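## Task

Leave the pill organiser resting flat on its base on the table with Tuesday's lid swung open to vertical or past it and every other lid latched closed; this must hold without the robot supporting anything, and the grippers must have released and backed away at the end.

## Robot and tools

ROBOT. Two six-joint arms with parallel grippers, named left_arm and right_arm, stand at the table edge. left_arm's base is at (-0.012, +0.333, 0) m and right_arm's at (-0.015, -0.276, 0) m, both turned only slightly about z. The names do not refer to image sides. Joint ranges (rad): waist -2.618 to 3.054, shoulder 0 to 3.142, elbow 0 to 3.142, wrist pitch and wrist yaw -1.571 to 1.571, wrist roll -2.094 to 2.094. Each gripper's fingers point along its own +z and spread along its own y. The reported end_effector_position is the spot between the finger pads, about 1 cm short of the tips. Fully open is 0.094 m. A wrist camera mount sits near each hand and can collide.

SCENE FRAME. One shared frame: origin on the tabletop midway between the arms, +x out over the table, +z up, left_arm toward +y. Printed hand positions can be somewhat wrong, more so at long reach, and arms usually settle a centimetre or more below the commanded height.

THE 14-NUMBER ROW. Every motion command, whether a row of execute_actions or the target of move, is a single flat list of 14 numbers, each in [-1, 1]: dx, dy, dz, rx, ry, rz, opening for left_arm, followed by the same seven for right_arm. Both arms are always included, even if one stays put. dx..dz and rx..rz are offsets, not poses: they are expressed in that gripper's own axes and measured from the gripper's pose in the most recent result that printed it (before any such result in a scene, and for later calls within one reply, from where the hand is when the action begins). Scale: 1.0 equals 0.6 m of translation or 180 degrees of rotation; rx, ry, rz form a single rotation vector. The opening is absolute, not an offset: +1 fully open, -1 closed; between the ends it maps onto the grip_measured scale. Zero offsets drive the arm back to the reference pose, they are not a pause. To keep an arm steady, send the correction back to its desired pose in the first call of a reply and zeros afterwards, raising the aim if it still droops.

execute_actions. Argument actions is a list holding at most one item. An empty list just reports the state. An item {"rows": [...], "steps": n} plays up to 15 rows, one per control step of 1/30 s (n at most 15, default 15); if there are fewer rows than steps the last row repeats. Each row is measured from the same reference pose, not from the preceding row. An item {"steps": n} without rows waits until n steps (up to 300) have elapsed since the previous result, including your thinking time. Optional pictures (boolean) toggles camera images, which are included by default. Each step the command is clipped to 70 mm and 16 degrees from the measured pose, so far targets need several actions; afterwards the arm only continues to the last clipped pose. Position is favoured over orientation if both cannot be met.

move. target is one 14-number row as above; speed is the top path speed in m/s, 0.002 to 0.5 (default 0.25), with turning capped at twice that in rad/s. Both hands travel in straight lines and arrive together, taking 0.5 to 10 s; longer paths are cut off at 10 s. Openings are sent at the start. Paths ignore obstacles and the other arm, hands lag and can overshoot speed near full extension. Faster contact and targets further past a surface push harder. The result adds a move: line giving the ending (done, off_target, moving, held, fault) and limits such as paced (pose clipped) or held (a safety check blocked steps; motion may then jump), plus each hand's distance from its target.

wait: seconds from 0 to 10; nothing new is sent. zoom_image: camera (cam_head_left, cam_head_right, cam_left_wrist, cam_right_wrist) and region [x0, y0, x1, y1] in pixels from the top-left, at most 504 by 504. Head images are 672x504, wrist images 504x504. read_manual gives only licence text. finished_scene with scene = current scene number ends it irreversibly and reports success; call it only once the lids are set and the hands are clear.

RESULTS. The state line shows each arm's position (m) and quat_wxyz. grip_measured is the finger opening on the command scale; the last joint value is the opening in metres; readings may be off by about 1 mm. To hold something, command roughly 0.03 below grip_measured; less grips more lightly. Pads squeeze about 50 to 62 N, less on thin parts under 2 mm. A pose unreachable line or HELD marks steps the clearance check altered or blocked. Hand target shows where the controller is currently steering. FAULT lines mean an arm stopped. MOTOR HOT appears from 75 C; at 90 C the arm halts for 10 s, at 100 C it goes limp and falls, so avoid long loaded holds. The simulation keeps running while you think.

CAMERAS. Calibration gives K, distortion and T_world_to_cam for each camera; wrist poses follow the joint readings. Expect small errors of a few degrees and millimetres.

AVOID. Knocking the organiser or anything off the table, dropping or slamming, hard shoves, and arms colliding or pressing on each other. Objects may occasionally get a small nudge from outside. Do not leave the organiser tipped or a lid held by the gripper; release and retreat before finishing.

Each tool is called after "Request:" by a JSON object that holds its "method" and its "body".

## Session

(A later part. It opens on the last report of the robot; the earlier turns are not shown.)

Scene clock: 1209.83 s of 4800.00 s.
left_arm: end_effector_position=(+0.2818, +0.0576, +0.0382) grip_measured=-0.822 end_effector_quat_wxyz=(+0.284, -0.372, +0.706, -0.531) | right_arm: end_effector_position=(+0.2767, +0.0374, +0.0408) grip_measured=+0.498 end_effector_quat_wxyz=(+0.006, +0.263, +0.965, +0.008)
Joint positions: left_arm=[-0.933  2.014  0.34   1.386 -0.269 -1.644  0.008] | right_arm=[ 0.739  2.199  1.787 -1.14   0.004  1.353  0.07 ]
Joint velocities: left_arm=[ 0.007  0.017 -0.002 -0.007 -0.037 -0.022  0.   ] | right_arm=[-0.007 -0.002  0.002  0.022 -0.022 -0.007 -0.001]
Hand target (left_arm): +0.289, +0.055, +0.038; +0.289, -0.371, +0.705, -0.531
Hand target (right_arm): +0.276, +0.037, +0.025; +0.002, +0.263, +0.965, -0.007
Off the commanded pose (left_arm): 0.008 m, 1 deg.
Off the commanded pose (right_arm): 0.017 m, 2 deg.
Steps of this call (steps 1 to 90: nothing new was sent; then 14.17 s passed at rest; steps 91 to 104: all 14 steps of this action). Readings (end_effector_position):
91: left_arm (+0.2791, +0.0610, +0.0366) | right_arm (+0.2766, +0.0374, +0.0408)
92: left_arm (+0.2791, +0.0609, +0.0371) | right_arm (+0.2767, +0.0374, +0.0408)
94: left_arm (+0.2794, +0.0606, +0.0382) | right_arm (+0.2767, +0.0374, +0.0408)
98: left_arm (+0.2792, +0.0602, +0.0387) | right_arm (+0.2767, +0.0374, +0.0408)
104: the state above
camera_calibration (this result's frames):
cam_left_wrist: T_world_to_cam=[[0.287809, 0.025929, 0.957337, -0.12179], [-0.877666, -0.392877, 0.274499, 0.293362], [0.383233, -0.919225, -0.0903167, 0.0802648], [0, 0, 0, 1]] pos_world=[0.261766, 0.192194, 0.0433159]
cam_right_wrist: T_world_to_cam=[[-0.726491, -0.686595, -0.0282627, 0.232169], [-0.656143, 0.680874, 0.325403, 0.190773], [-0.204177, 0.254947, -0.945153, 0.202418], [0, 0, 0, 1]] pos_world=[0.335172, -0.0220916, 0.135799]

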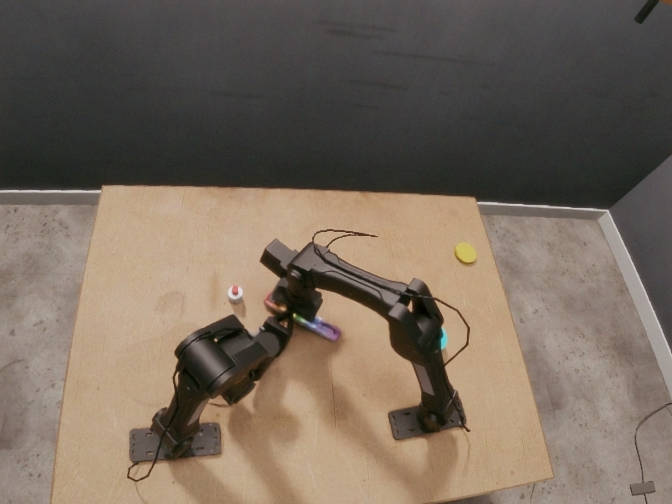

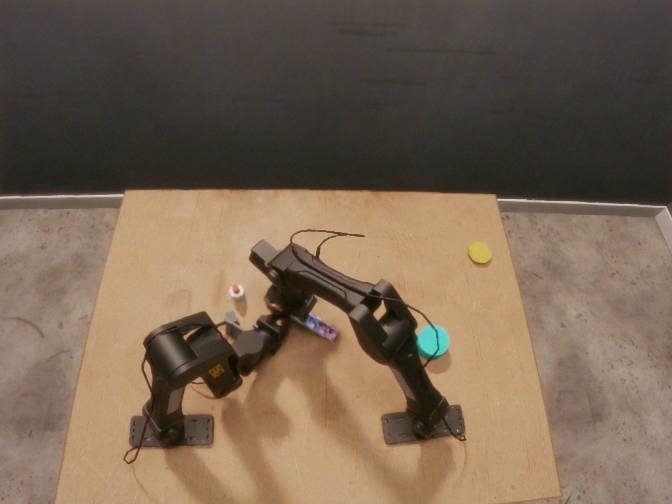

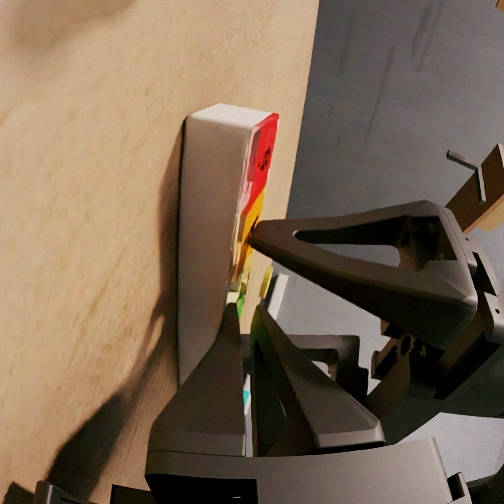

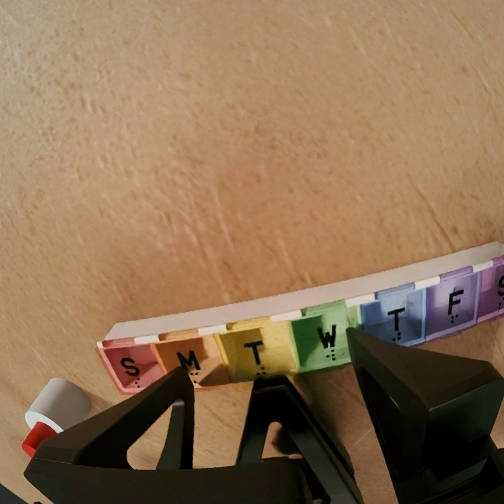

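Request:
{"method": "move", "body": {"target": [0,-0.040,0.002,0.01,0,0,-0.82,0,-0.002,0.026,0.010,0,0,0.5], "speed": 0.02}}

Request:
{"method": "zoom_image", "body": {"camera": "cam_left_wrist", "region": [150, 200, 310, 360]}}

Request:
{"method": "zoom_image", "body": {"camera": "cam_right_wrist", "region": [170, 290, 370, 450]}}

Scene clock: 1222.23 s of 4800.00 s.
left_arm: end_effector_position=(+0.2814, +0.0577, +0.0442) grip_measured=-0.822 end_effector_quat_wxyz=(+0.281, -0.374, +0.710, -0.527) | right_arm: end_effector_position=(+0.2767, +0.0374, +0.0413) grip_measured=+0.498 end_effector_quat_wxyz=(+0.006, +0.263, +0.965, +0.008)
Joint positions: left_arm=[-0.933  1.953  0.34   1.311 -0.267 -1.647  0.008] | right_arm=[ 0.739  2.198  1.787 -1.14   0.004  1.353  0.07 ]
Joint velocities: left_arm=[ 0.002 -0.002 -0.007 -0.022 -0.081 -0.037  0.001] | right_arm=[ 0.012  0.007 -0.027 -0.022 -0.051  0.051 -0.   ]
Hand target (left_arm): +0.288, +0.053, +0.061; +0.290, -0.368, +0.697, -0.542
Hand target (right_arm): +0.276, +0.036, +0.026; +0.002, +0.263, +0.965, -0.007
Off the commanded pose (left_arm): 0.019 m, 3 deg.
Off the commanded pose (right_arm): 0.016 m, 2 deg.
After step 90, 7.97 s passed at rest.
move: off_target (left_arm, right_arm)
camera_calibration (this result's frames):
cam_left_wrist: T_world_to_cam=[[0.29823, 0.0195101, 0.954295, -0.129863], [-0.874931, -0.394034, 0.281483, 0.290394], [0.381516, -0.918889, -0.100443, 0.0819476], [0, 0, 0, 1]] pos_world=[0.26154, 0.19226, 0.0504174]
cam_right_wrist: T_world_to_cam=[[-0.726468, -0.686571, -0.0294044, 0.232311], [-0.656397, 0.680602, 0.32546, 0.190694], [-0.203439, 0.255737, -0.945098, 0.202619], [0, 0, 0, 1]] pos_world=[0.335159, -0.022106, 0.136263]

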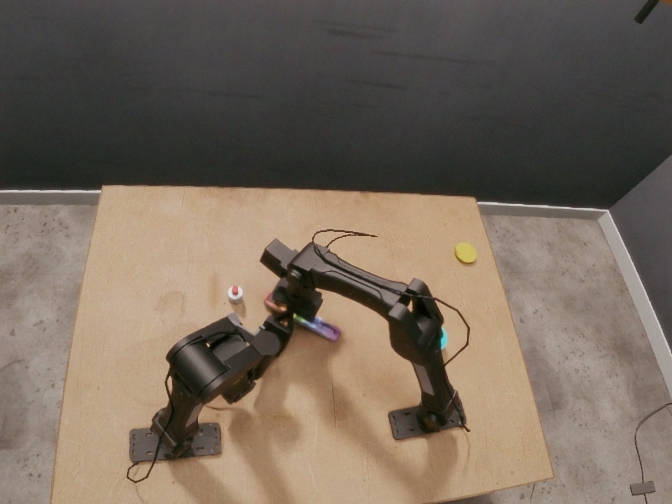

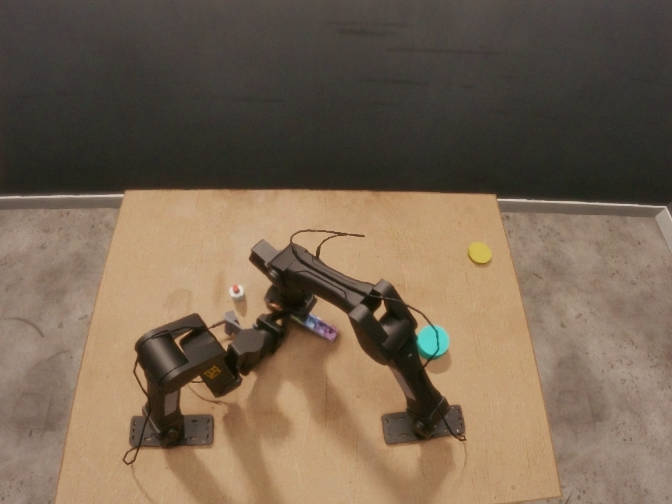

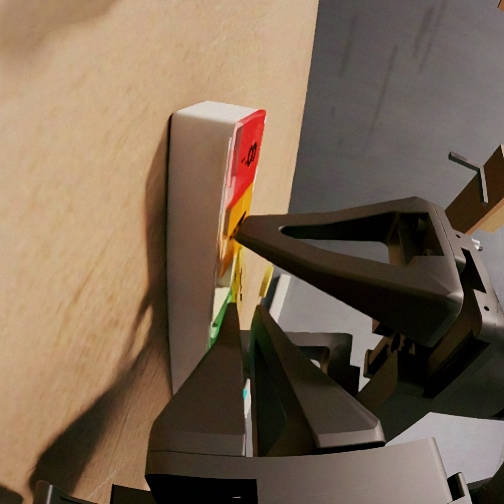

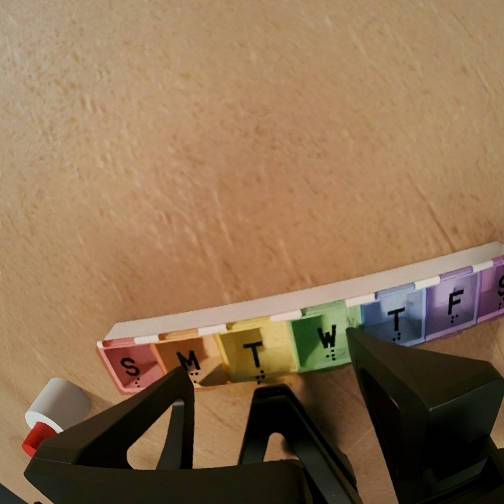

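Region (150, 200, 310, 360) of cam_left_wrist's 504x504 image, scaled by 3.150, with more detail than that image has.

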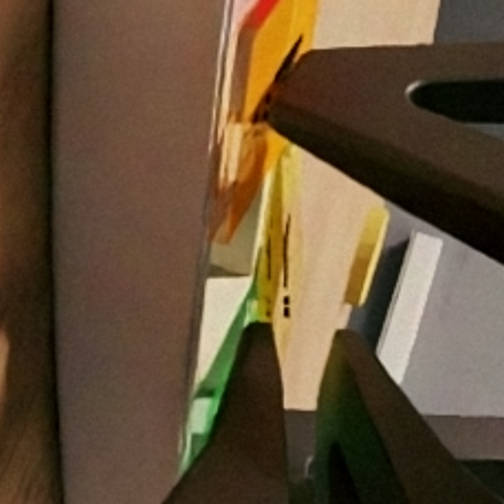

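Region (170, 290, 370, 450) of cam_right_wrist's 504x504 image, scaled by 2.520, with more detail than that image has; it fills the top 403 rows of this view, and the rest is white.

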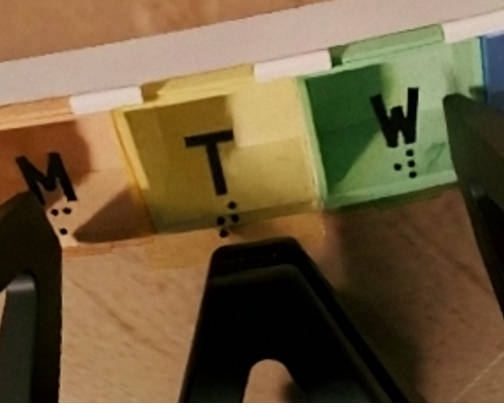

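Request:
{"method": "execute_actions", "body": {"actions": [{"rows":[[0,-0.028,0.002,0.015,0,0,-0.82,0,-0.002,0.028,0.010,0,0,0.5],[0,-0.028,0.002,0.018,0,0,-0.82,0,-0.002,0.028,0.010,0,0,0.5],[0,-0.030,0.002,0.021,0,0,-0.82,0,-0.002,0.028,0.010,0,0,0.5],[0,-0.030,0.002,0.024,0,0,-0.82,0,-0.002,0.028,0.010,0,0,0.5],[0,-0.032,0.002,0.027,0,0,-0.82,0,-0.002,0.028,0.010,0,0,0.5],[0,-0.032,0.002,0.030,0,0,-0.82,0,-0.002,0.028,0.010,0,0,0.5],[0,-0.034,0.002,0.033,0,0,-0.82,0,-0.002,0.028,0.010,0,0,0.5],[0,-0.034,0.002,0.036,0,0,-0.82,0,-0.002,0.028,0.010,0,0,0.5],[0,-0.036,0.002,0.039,0,0,-0.82,0,-0.002,0.028,0.010,0,0,0.5],[0,-0.036,0.002,0.042,0,0,-0.82,0,-0.002,0.028,0.010,0,0,0.5]],"steps":14}]}}

Request:
{"method": "zoom_image", "body": {"camera": "cam_left_wrist", "region": [150, 200, 310, 360]}}

Request:
{"method": "zoom_image", "body": {"camera": "cam_right_wrist", "region": [170, 290, 370, 450]}}

Scene clock: 1237.43 s of 4800.00 s.
left_arm: end_effector_position=(+0.2847, +0.0537, +0.0564) grip_measured=-0.822 end_effector_quat_wxyz=(+0.293, -0.362, +0.685, -0.560) | right_arm: end_effector_position=(+0.2767, +0.0374, +0.0413) grip_measured=+0.498 end_effector_quat_wxyz=(+0.006, +0.263, +0.965, +0.008)
Joint positions: left_arm=[-0.933  2.015  0.34   1.463 -0.266 -1.631  0.008] | right_arm=[ 0.739  2.198  1.787 -1.14   0.004  1.353  0.07 ]
Joint velocities: left_arm=[-0.002  0.095  0.017  0.212  0.022  0.051 -0.001] | right_arm=[ 0.012 -0.007  0.007 -0.022  0.007  0.037  0.001]
Hand target (left_arm): +0.287, +0.054, +0.064; +0.305, -0.355, +0.674, -0.572
Hand target (right_arm): +0.276, +0.037, +0.025; +0.002, +0.263, +0.965, -0.007
Off the commanded pose (left_arm): 0.009 m, 3 deg.
Off the commanded pose (right_arm): 0.017 m, 2 deg.
Steps of this call (steps 1 to 90: nothing new was sent; then 11.73 s passed at rest; steps 91 to 104: all 14 steps of this action). Readings (end_effector_position):
91: left_arm (+0.2812, +0.0579, +0.0433) | right_arm (+0.2767, +0.0374, +0.0413)
92: left_arm (+0.2813, +0.0578, +0.0437) | right_arm (+0.2767, +0.0374, +0.0413)
94: left_arm (+0.2819, +0.0570, +0.0468) | right_arm (+0.2767, +0.0374, +0.0413)
98: left_arm (+0.2839, +0.0547, +0.0567) | right_arm (+0.2767, +0.0374, +0.0413)
104: the state above
camera_calibration (this result's frames):
cam_left_wrist: T_world_to_cam=[[0.233589, 0.0724617, 0.969632, -0.127685], [-0.894348, -0.375299, 0.2435, 0.294916], [0.381546, -0.924067, -0.0228599, 0.0741217], [0, 0, 0, 1]] pos_world=[0.265302, 0.188427, 0.0536904]
cam_right_wrist: T_world_to_cam=[[-0.726468, -0.686571, -0.0294044, 0.232311], [-0.656397, 0.680602, 0.32546, 0.190694], [-0.203439, 0.255737, -0.945098, 0.202619], [0, 0, 0, 1]] pos_world=[0.335159, -0.022106, 0.136263]

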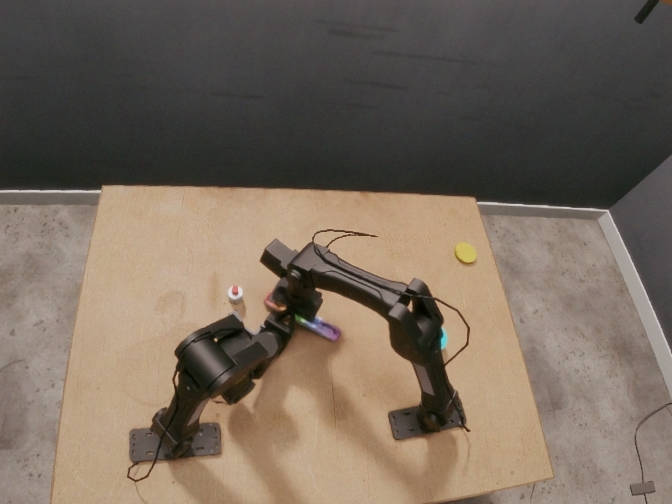

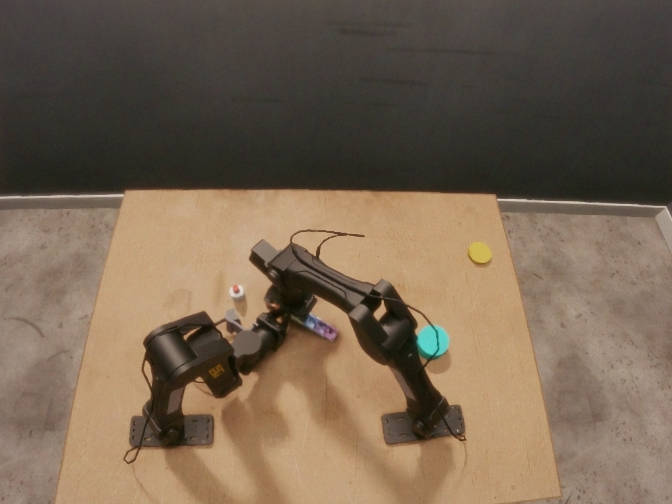

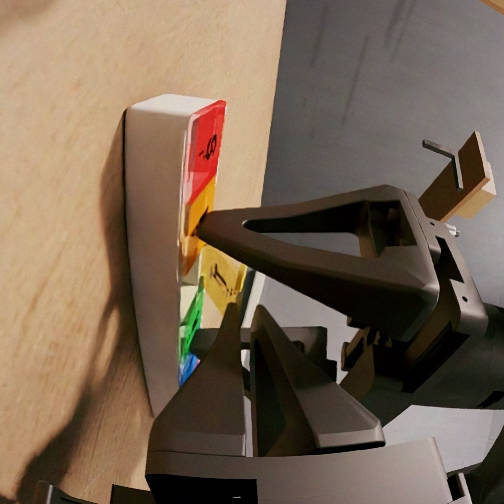

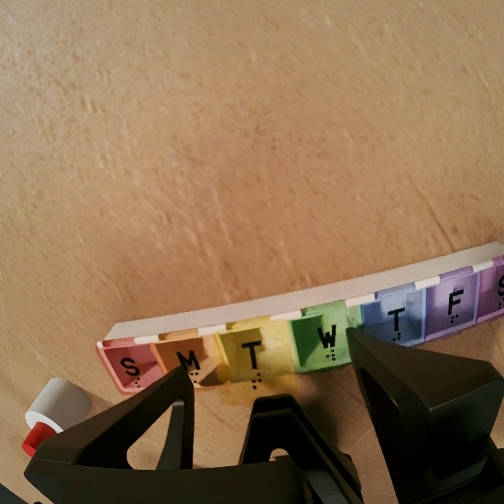

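Region (150, 200, 310, 360) of cam_left_wrist's 504x504 image, scaled by 3.150, with more detail than that image has.

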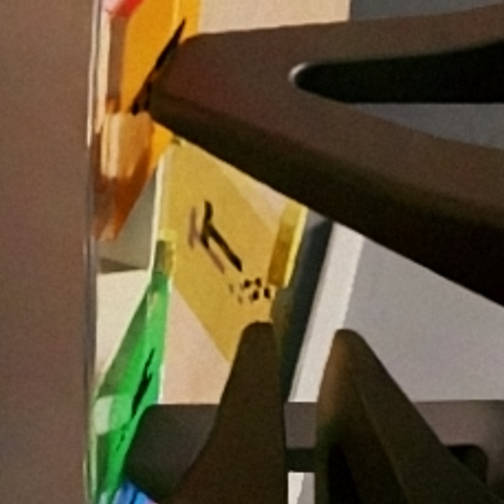

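Region (170, 290, 370, 450) of cam_right_wrist's 504x504 image, scaled by 2.520, with more detail than that image has; it fills the top 403 rows of this view, and the rest is white.

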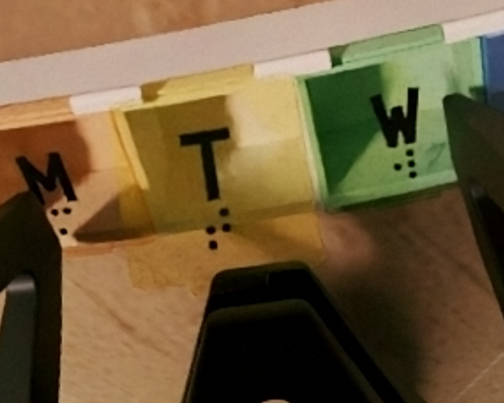

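Request:
{"method": "execute_actions", "body": {"actions": []}}

Scene clock: 1248.23 s of 4800.00 s.
left_arm: end_effector_position=(+0.2857, +0.0524, +0.0644) grip_measured=-0.822 end_effector_quat_wxyz=(+0.297, -0.358, +0.675, -0.572) | right_arm: end_effector_position=(+0.2767, +0.0374, +0.0413) grip_measured=+0.498 end_effector_quat_wxyz=(+0.006, +0.263, +0.965, +0.008)
Joint positions: left_arm=[-0.933  2.018  0.34   1.503 -0.266 -1.626  0.008] | right_arm=[ 0.739  2.198  1.787 -1.14   0.004  1.353  0.07 ]
Joint velocities: left_arm=[ 0.012  0.007 -0.002 -0.022  0.051  0.007 -0.   ] | right_arm=[-0.002  0.007 -0.017 -0.037  0.022 -0.007  0.001]
Hand target (left_arm): +0.287, +0.054, +0.064; +0.305, -0.355, +0.674, -0.572
Hand target (right_arm): +0.276, +0.037, +0.025; +0.002, +0.263, +0.965, -0.007
Off the commanded pose (left_arm): 0.002 m, 1 deg.
Off the commanded pose (right_arm): 0.017 m, 2 deg.
Steps of this call (steps 1 to 90: nothing new was sent; then 7.80 s passed at rest). Readings (end_effector_position):
1: left_arm (+0.2848, +0.0535, +0.0569) | right_arm (+0.2767, +0.0374, +0.0413)
2: left_arm (+0.2849, +0.0534, +0.0580) | right_arm (+0.2767, +0.0374, +0.0413)
4: left_arm (+0.2852, +0.0530, +0.0603) | right_arm (+0.2767, +0.0374, +0.0413)
8: left_arm (+0.2856, +0.0526, +0.0630) | right_arm (+0.2767, +0.0374, +0.0413)
90: the state above
camera_calibration (this result's frames):
cam_left_wrist: T_world_to_cam=[[0.208825, 0.0953933, 0.973289, -0.129977], [-0.900708, -0.368912, 0.22941, 0.29582], [0.380942, -0.924556, 0.00888362, 0.0709011], [0, 0, 0, 1]] pos_world=[0.266581, 0.187083, 0.0580116]
cam_right_wrist: T_world_to_cam=[[-0.726468, -0.686571, -0.0294044, 0.232311], [-0.656397, 0.680602, 0.32546, 0.190694], [-0.203439, 0.255737, -0.945098, 0.202619], [0, 0, 0, 1]] pos_world=[0.335159, -0.022106, 0.136263]

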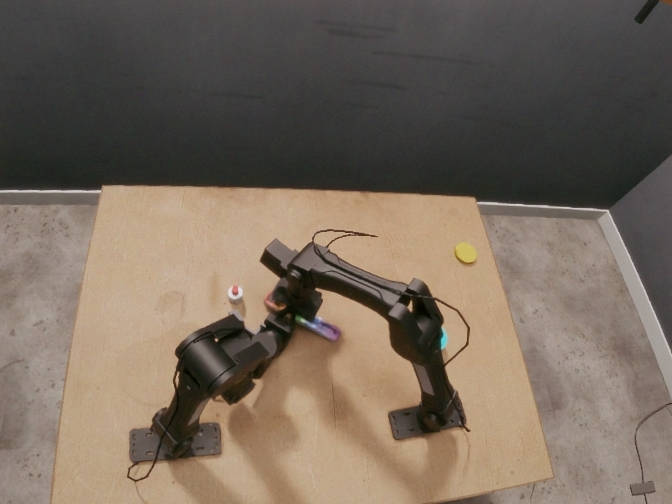

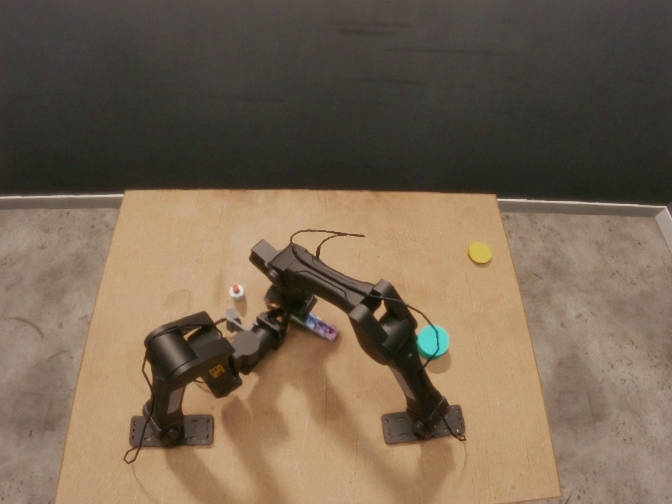

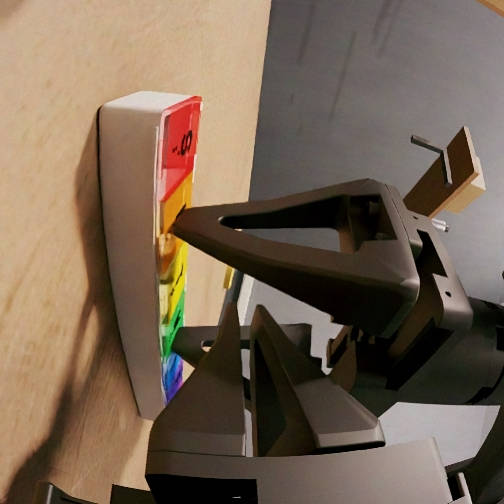

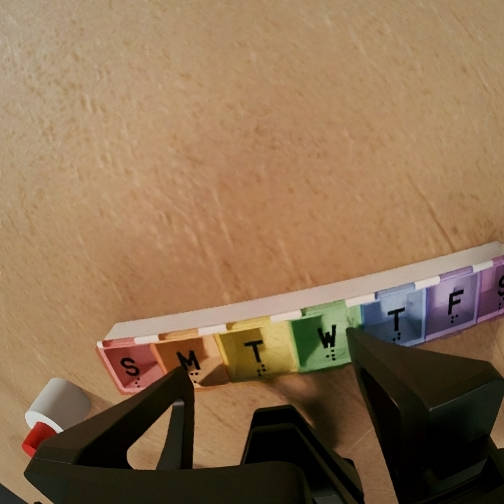

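Request:
{"method": "zoom_image", "body": {"camera": "cam_right_wrist", "region": [90, 290, 390, 450]}}

Request:
{"method": "zoom_image", "body": {"camera": "cam_left_wrist", "region": [120, 180, 320, 380]}}

Region (90, 290, 390, 450) of cam_right_wrist's 504x504 image, scaled by 1.680, with more detail than that image has; it fills the top 269 rows of this view, and the rest is white.

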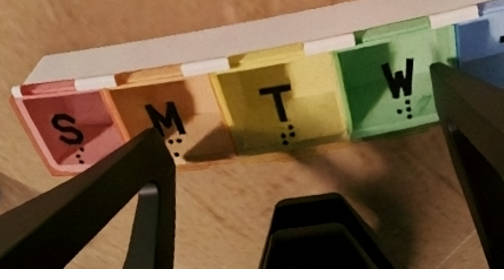

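Region (120, 180, 320, 380) of cam_left_wrist's 504x504 image, scaled by 2.520, with more detail than that image has.

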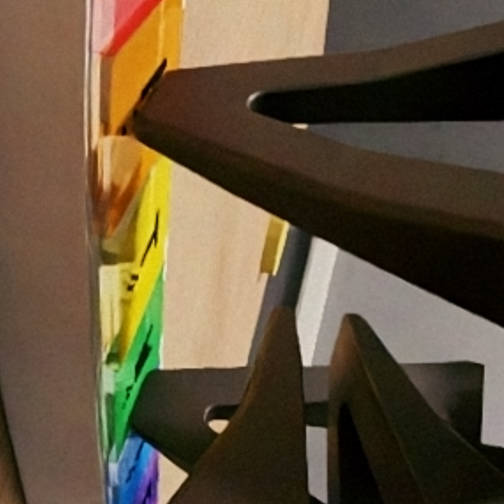

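Request:
{"method": "move", "body": {"target": [0,0,-0.033,0,0,0,-0.82, 0,-0.002,0.028,0.010,0,0,0.5], "speed": 0.05}}

Request:
{"method": "move", "body": {"target": [0,0.035,0,0.02,0,0,-0.82, 0,-0.002,0.028,0.010,0,0,0.5], "speed": 0.05}}

Scene clock: 1256.30 s of 4800.00 s.
left_arm: end_effector_position=(+0.2726, +0.0623, +0.0527) grip_measured=-0.822 end_effector_quat_wxyz=(+0.291, -0.363, +0.687, -0.558) | right_arm: end_effector_position=(+0.2767, +0.0374, +0.0413) grip_measured=+0.498 end_effector_quat_wxyz=(+0.006, +0.263, +0.965, +0.008)
Joint positions: left_arm=[-0.948  2.018  0.284  1.515 -0.279 -1.638  0.008] | right_arm=[ 0.739  2.198  1.787 -1.14   0.004  1.353  0.07 ]
Joint velocities: left_arm=[-0.012  0.007 -0.017  0.051 -0.037 -0.11   0.001] | right_arm=[-0.012  0.002 -0.012 -0.022 -0.007 -0.007 -0.001]
Hand target (left_arm): +0.270, +0.063, +0.067; +0.297, -0.359, +0.675, -0.572
Hand target (right_arm): +0.276, +0.037, +0.025; +0.002, +0.263, +0.965, -0.007
Off the commanded pose (left_arm): 0.015 m, 2 deg.
Off the commanded pose (right_arm): 0.017 m, 2 deg.
After step 90, 4.33 s passed at rest.
move: off_target (left_arm, right_arm)
camera_calibration (this result's frames):
cam_left_wrist: T_world_to_cam=[[0.240149, 0.0701526, 0.968198, -0.123501], [-0.893288, -0.374415, 0.248697, 0.287645], [0.379955, -0.924604, -0.0272488, 0.0873267], [0, 0, 0, 1]] pos_world=[0.253428, 0.197105, 0.0504168]
cam_right_wrist: T_world_to_cam=[[-0.726468, -0.686571, -0.0294044, 0.232311], [-0.656397, 0.680602, 0.32546, 0.190694], [-0.203439, 0.255737, -0.945098, 0.202619], [0, 0, 0, 1]] pos_world=[0.335159, -0.022106, 0.136263]

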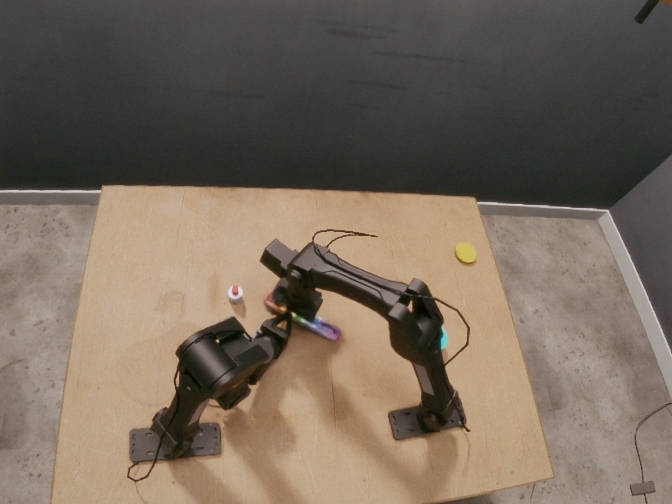

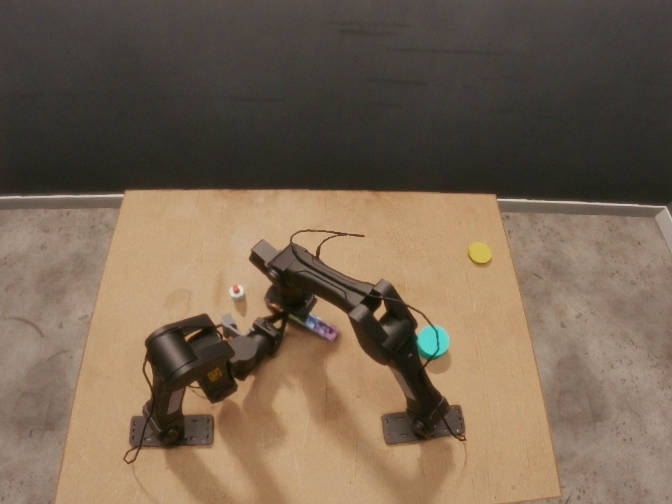

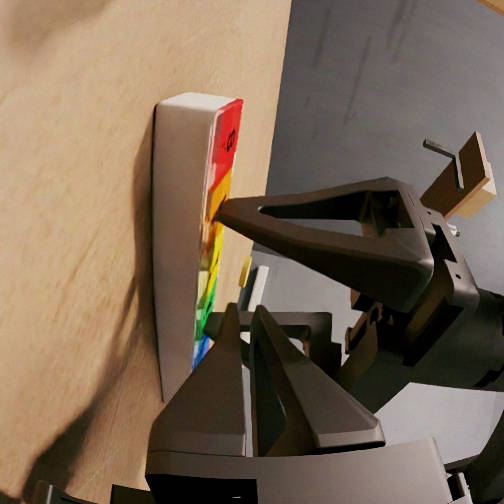

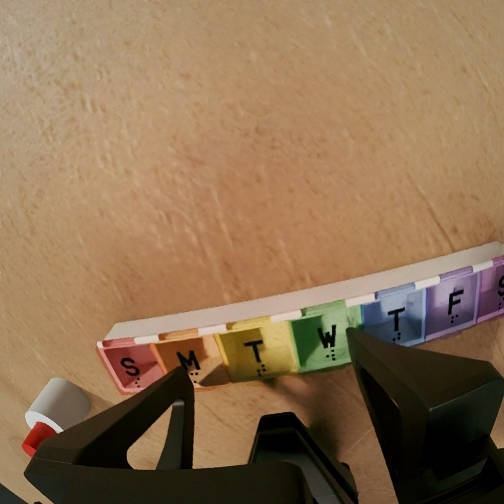

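Scene clock: 1257.17 s of 4800.00 s.
left_arm: end_effector_position=(+0.2714, +0.0663, +0.0341) grip_measured=-0.822 end_effector_quat_wxyz=(+0.286, -0.374, +0.693, -0.546) | right_arm: end_effector_position=(+0.2767, +0.0374, +0.0413) grip_measured=+0.498 end_effector_quat_wxyz=(+0.006, +0.263, +0.965, +0.008)
Joint positions: left_arm=[-0.948  2.099  0.284  1.561 -0.288 -1.657  0.008] | right_arm=[ 0.739  2.198  1.787 -1.14   0.004  1.353  0.07 ]
Joint velocities: left_arm=[-0.007 -0.007 -0.002  0.051 -0.051 -0.037 -0.   ] | right_arm=[-0.012  0.012 -0.007 -0.022  0.022 -0.022  0.   ]
Hand target (left_arm): +0.269, +0.065, +0.032; +0.289, -0.371, +0.694, -0.545
Hand target (right_arm): +0.276, +0.037, +0.025; +0.002, +0.263, +0.965, -0.007
Off the commanded pose (left_arm): 0.003 m, 6 deg.
Off the commanded pose (right_arm): 0.017 m, 2 deg.
joint sent to its limit (left arm) — the command would take joint 4 (wrist pitch) past its upper limit, so that joint was sent only as far as its limit.
move: off_target (left_arm, right_arm)
camera_calibration (this result's frames):
cam_left_wrist: T_world_to_cam=[[0.268658, 0.0613084, 0.961282, -0.112335], [-0.880344, -0.389388, 0.270872, 0.289404], [0.390918, -0.919031, -0.0506398, 0.0884563], [0, 0, 0, 1]] pos_world=[0.250376, 0.200872, 0.0340733]
cam_right_wrist: T_world_to_cam=[[-0.726468, -0.686571, -0.0294044, 0.232311], [-0.656397, 0.680602, 0.32546, 0.190694], [-0.203439, 0.255737, -0.945098, 0.202619], [0, 0, 0, 1]] pos_world=[0.335159, -0.022106, 0.136263]

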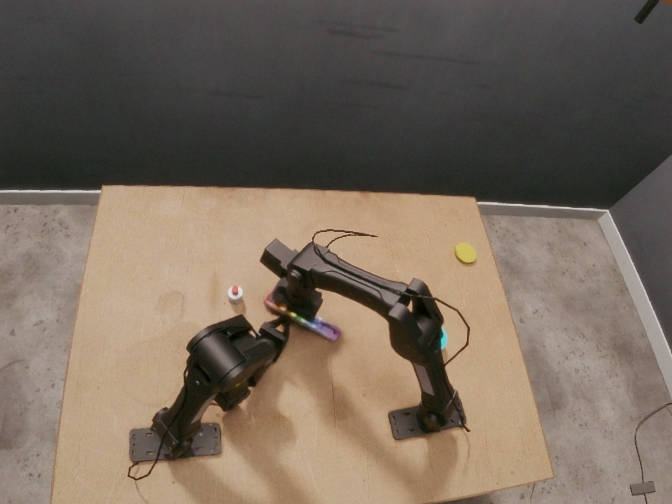

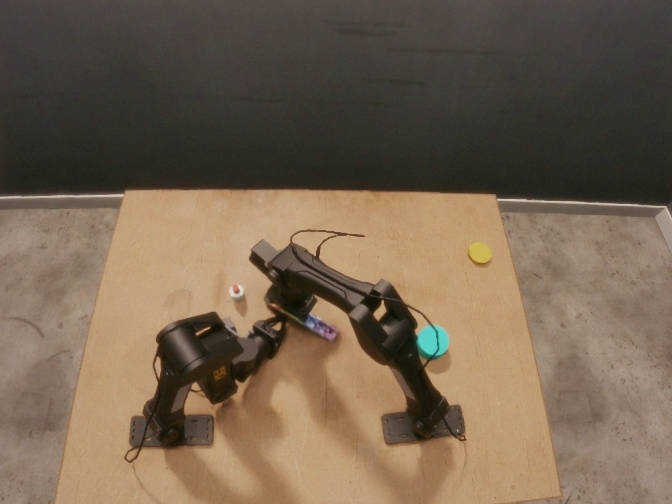

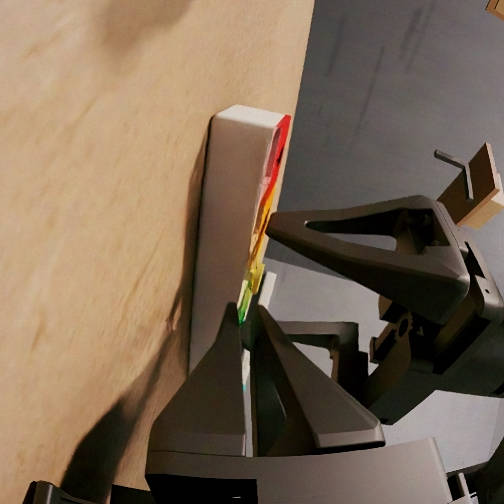

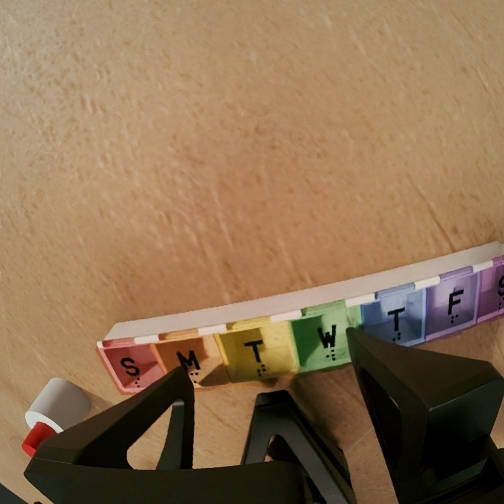

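Request:
{"method": "zoom_image", "body": {"camera": "cam_left_wrist", "region": [180, 200, 340, 360]}}

Request:
{"method": "zoom_image", "body": {"camera": "cam_right_wrist", "region": [170, 290, 370, 450]}}

Region (180, 200, 340, 360) of cam_left_wrist's 504x504 image, scaled by 3.150, with more detail than that image has.

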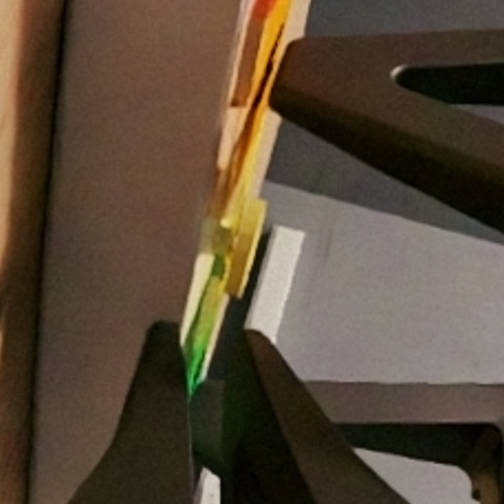

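Region (170, 290, 370, 450) of cam_right_wrist's 504x504 image, scaled by 2.520, with more detail than that image has; it fills the top 403 rows of this view, and the rest is white.

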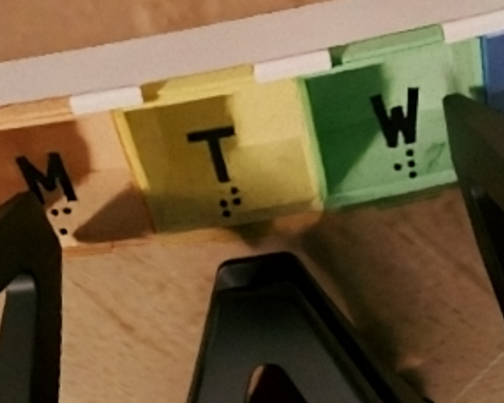

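Request:
{"method": "move", "body": {"target": [0,-0.003,0.03,0.02,0,0,-0.82, 0,-0.002,0.028,0.010,0,0,0.5], "speed": 0.03}}

Request:
{"method": "zoom_image", "body": {"camera": "cam_left_wrist", "region": [180, 200, 340, 360]}}

Request:
{"method": "zoom_image", "body": {"camera": "cam_right_wrist", "region": [170, 290, 370, 450]}}

Scene clock: 1272.13 s of 4800.00 s.
left_arm: end_effector_position=(+0.2774, +0.0605, +0.0356) grip_measured=-0.822 end_effector_quat_wxyz=(+0.288, -0.374, +0.685, -0.555) | right_arm: end_effector_position=(+0.2768, +0.0374, +0.0413) grip_measured=+0.498 end_effector_quat_wxyz=(+0.007, +0.263, +0.965, +0.008)
Joint positions: left_arm=[-0.944  2.128  0.315  1.583 -0.285 -1.657  0.008] | right_arm=[ 0.739  2.198  1.787 -1.14   0.004  1.353  0.07 ]
Joint velocities: left_arm=[-0.002 -0.007 -0.012 -0.022  0.051 -0.051 -0.001] | right_arm=[-0.012 -0.007 -0.002  0.022 -0.007  0.022 -0.001]
Hand target (left_arm): +0.286, +0.057, +0.032; +0.293, -0.372, +0.685, -0.553
Hand target (right_arm): +0.276, +0.037, +0.025; +0.002, +0.263, +0.965, -0.007
Off the commanded pose (left_arm): 0.011 m, 2 deg.
Off the commanded pose (right_arm): 0.017 m, 2 deg.
joint sent to its limit (left arm) — the command would take joint 4 (wrist pitch) past its upper limit, so that joint was sent only as far as its limit.
After step 90, 10.70 s passed at rest.
move: off_target (left_arm, right_arm)
camera_calibration (this result's frames):
cam_left_wrist: T_world_to_cam=[[0.25486, 0.0799824, 0.963664, -0.112493], [-0.883657, -0.385432, 0.265691, 0.292924], [0.392678, -0.919263, -0.0275543, 0.079525], [0, 0, 0, 1]] pos_world=[0.256287, 0.195004, 0.0327699]
cam_right_wrist: T_world_to_cam=[[-0.726465, -0.686573, -0.0294284, 0.232316], [-0.656482, 0.680692, 0.3251, 0.190794], [-0.203173, 0.255493, -0.945222, 0.202582], [0, 0, 0, 1]] pos_world=[0.335182, -0.0221282, 0.136295]

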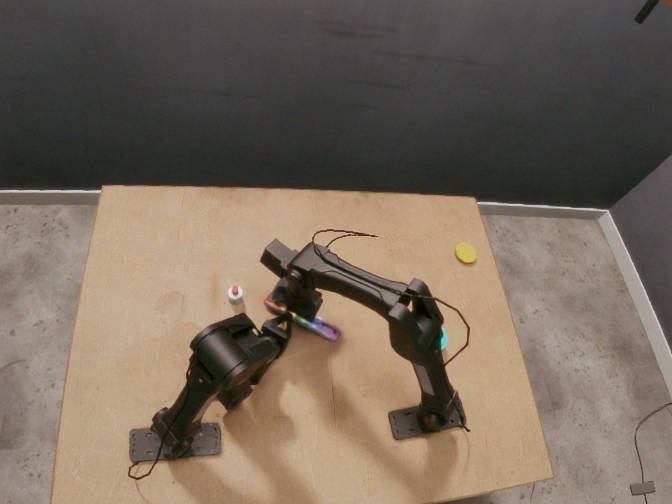

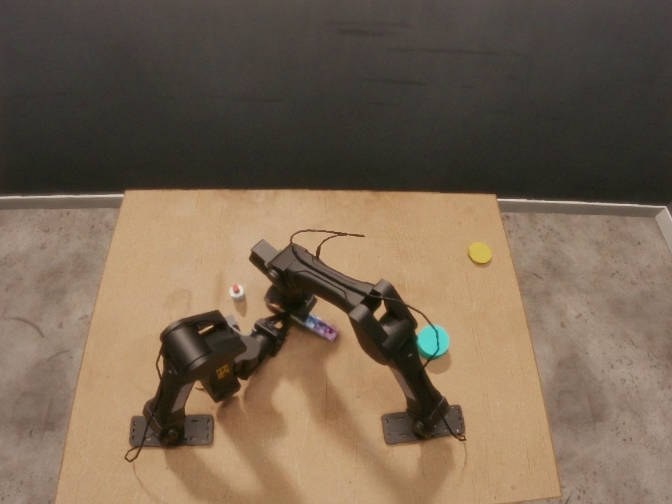

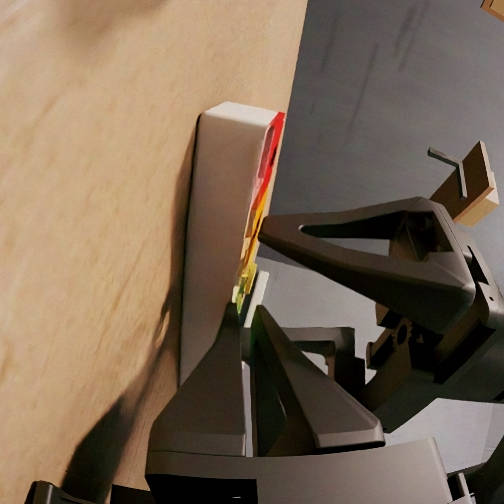

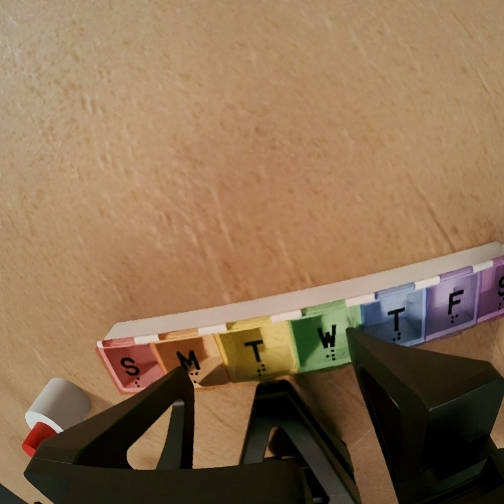

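Region (180, 200, 340, 360) of cam_left_wrist's 504x504 image, scaled by 3.150, with more detail than that image has.

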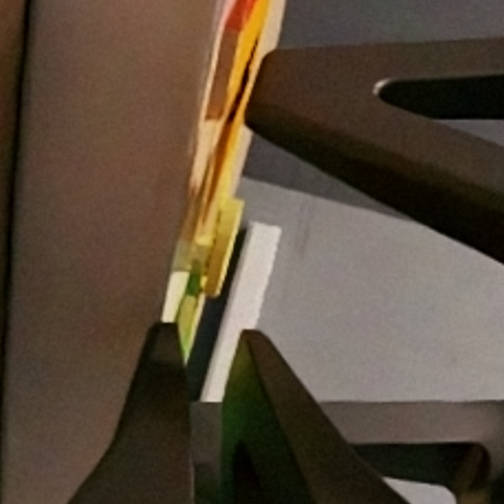

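Region (170, 290, 370, 450) of cam_right_wrist's 504x504 image, scaled by 2.520, with more detail than that image has; it fills the top 403 rows of this view, and the rest is white.

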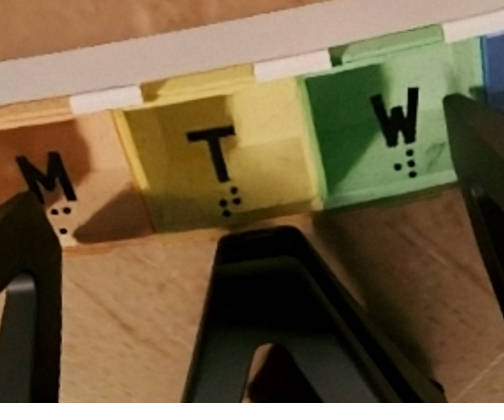

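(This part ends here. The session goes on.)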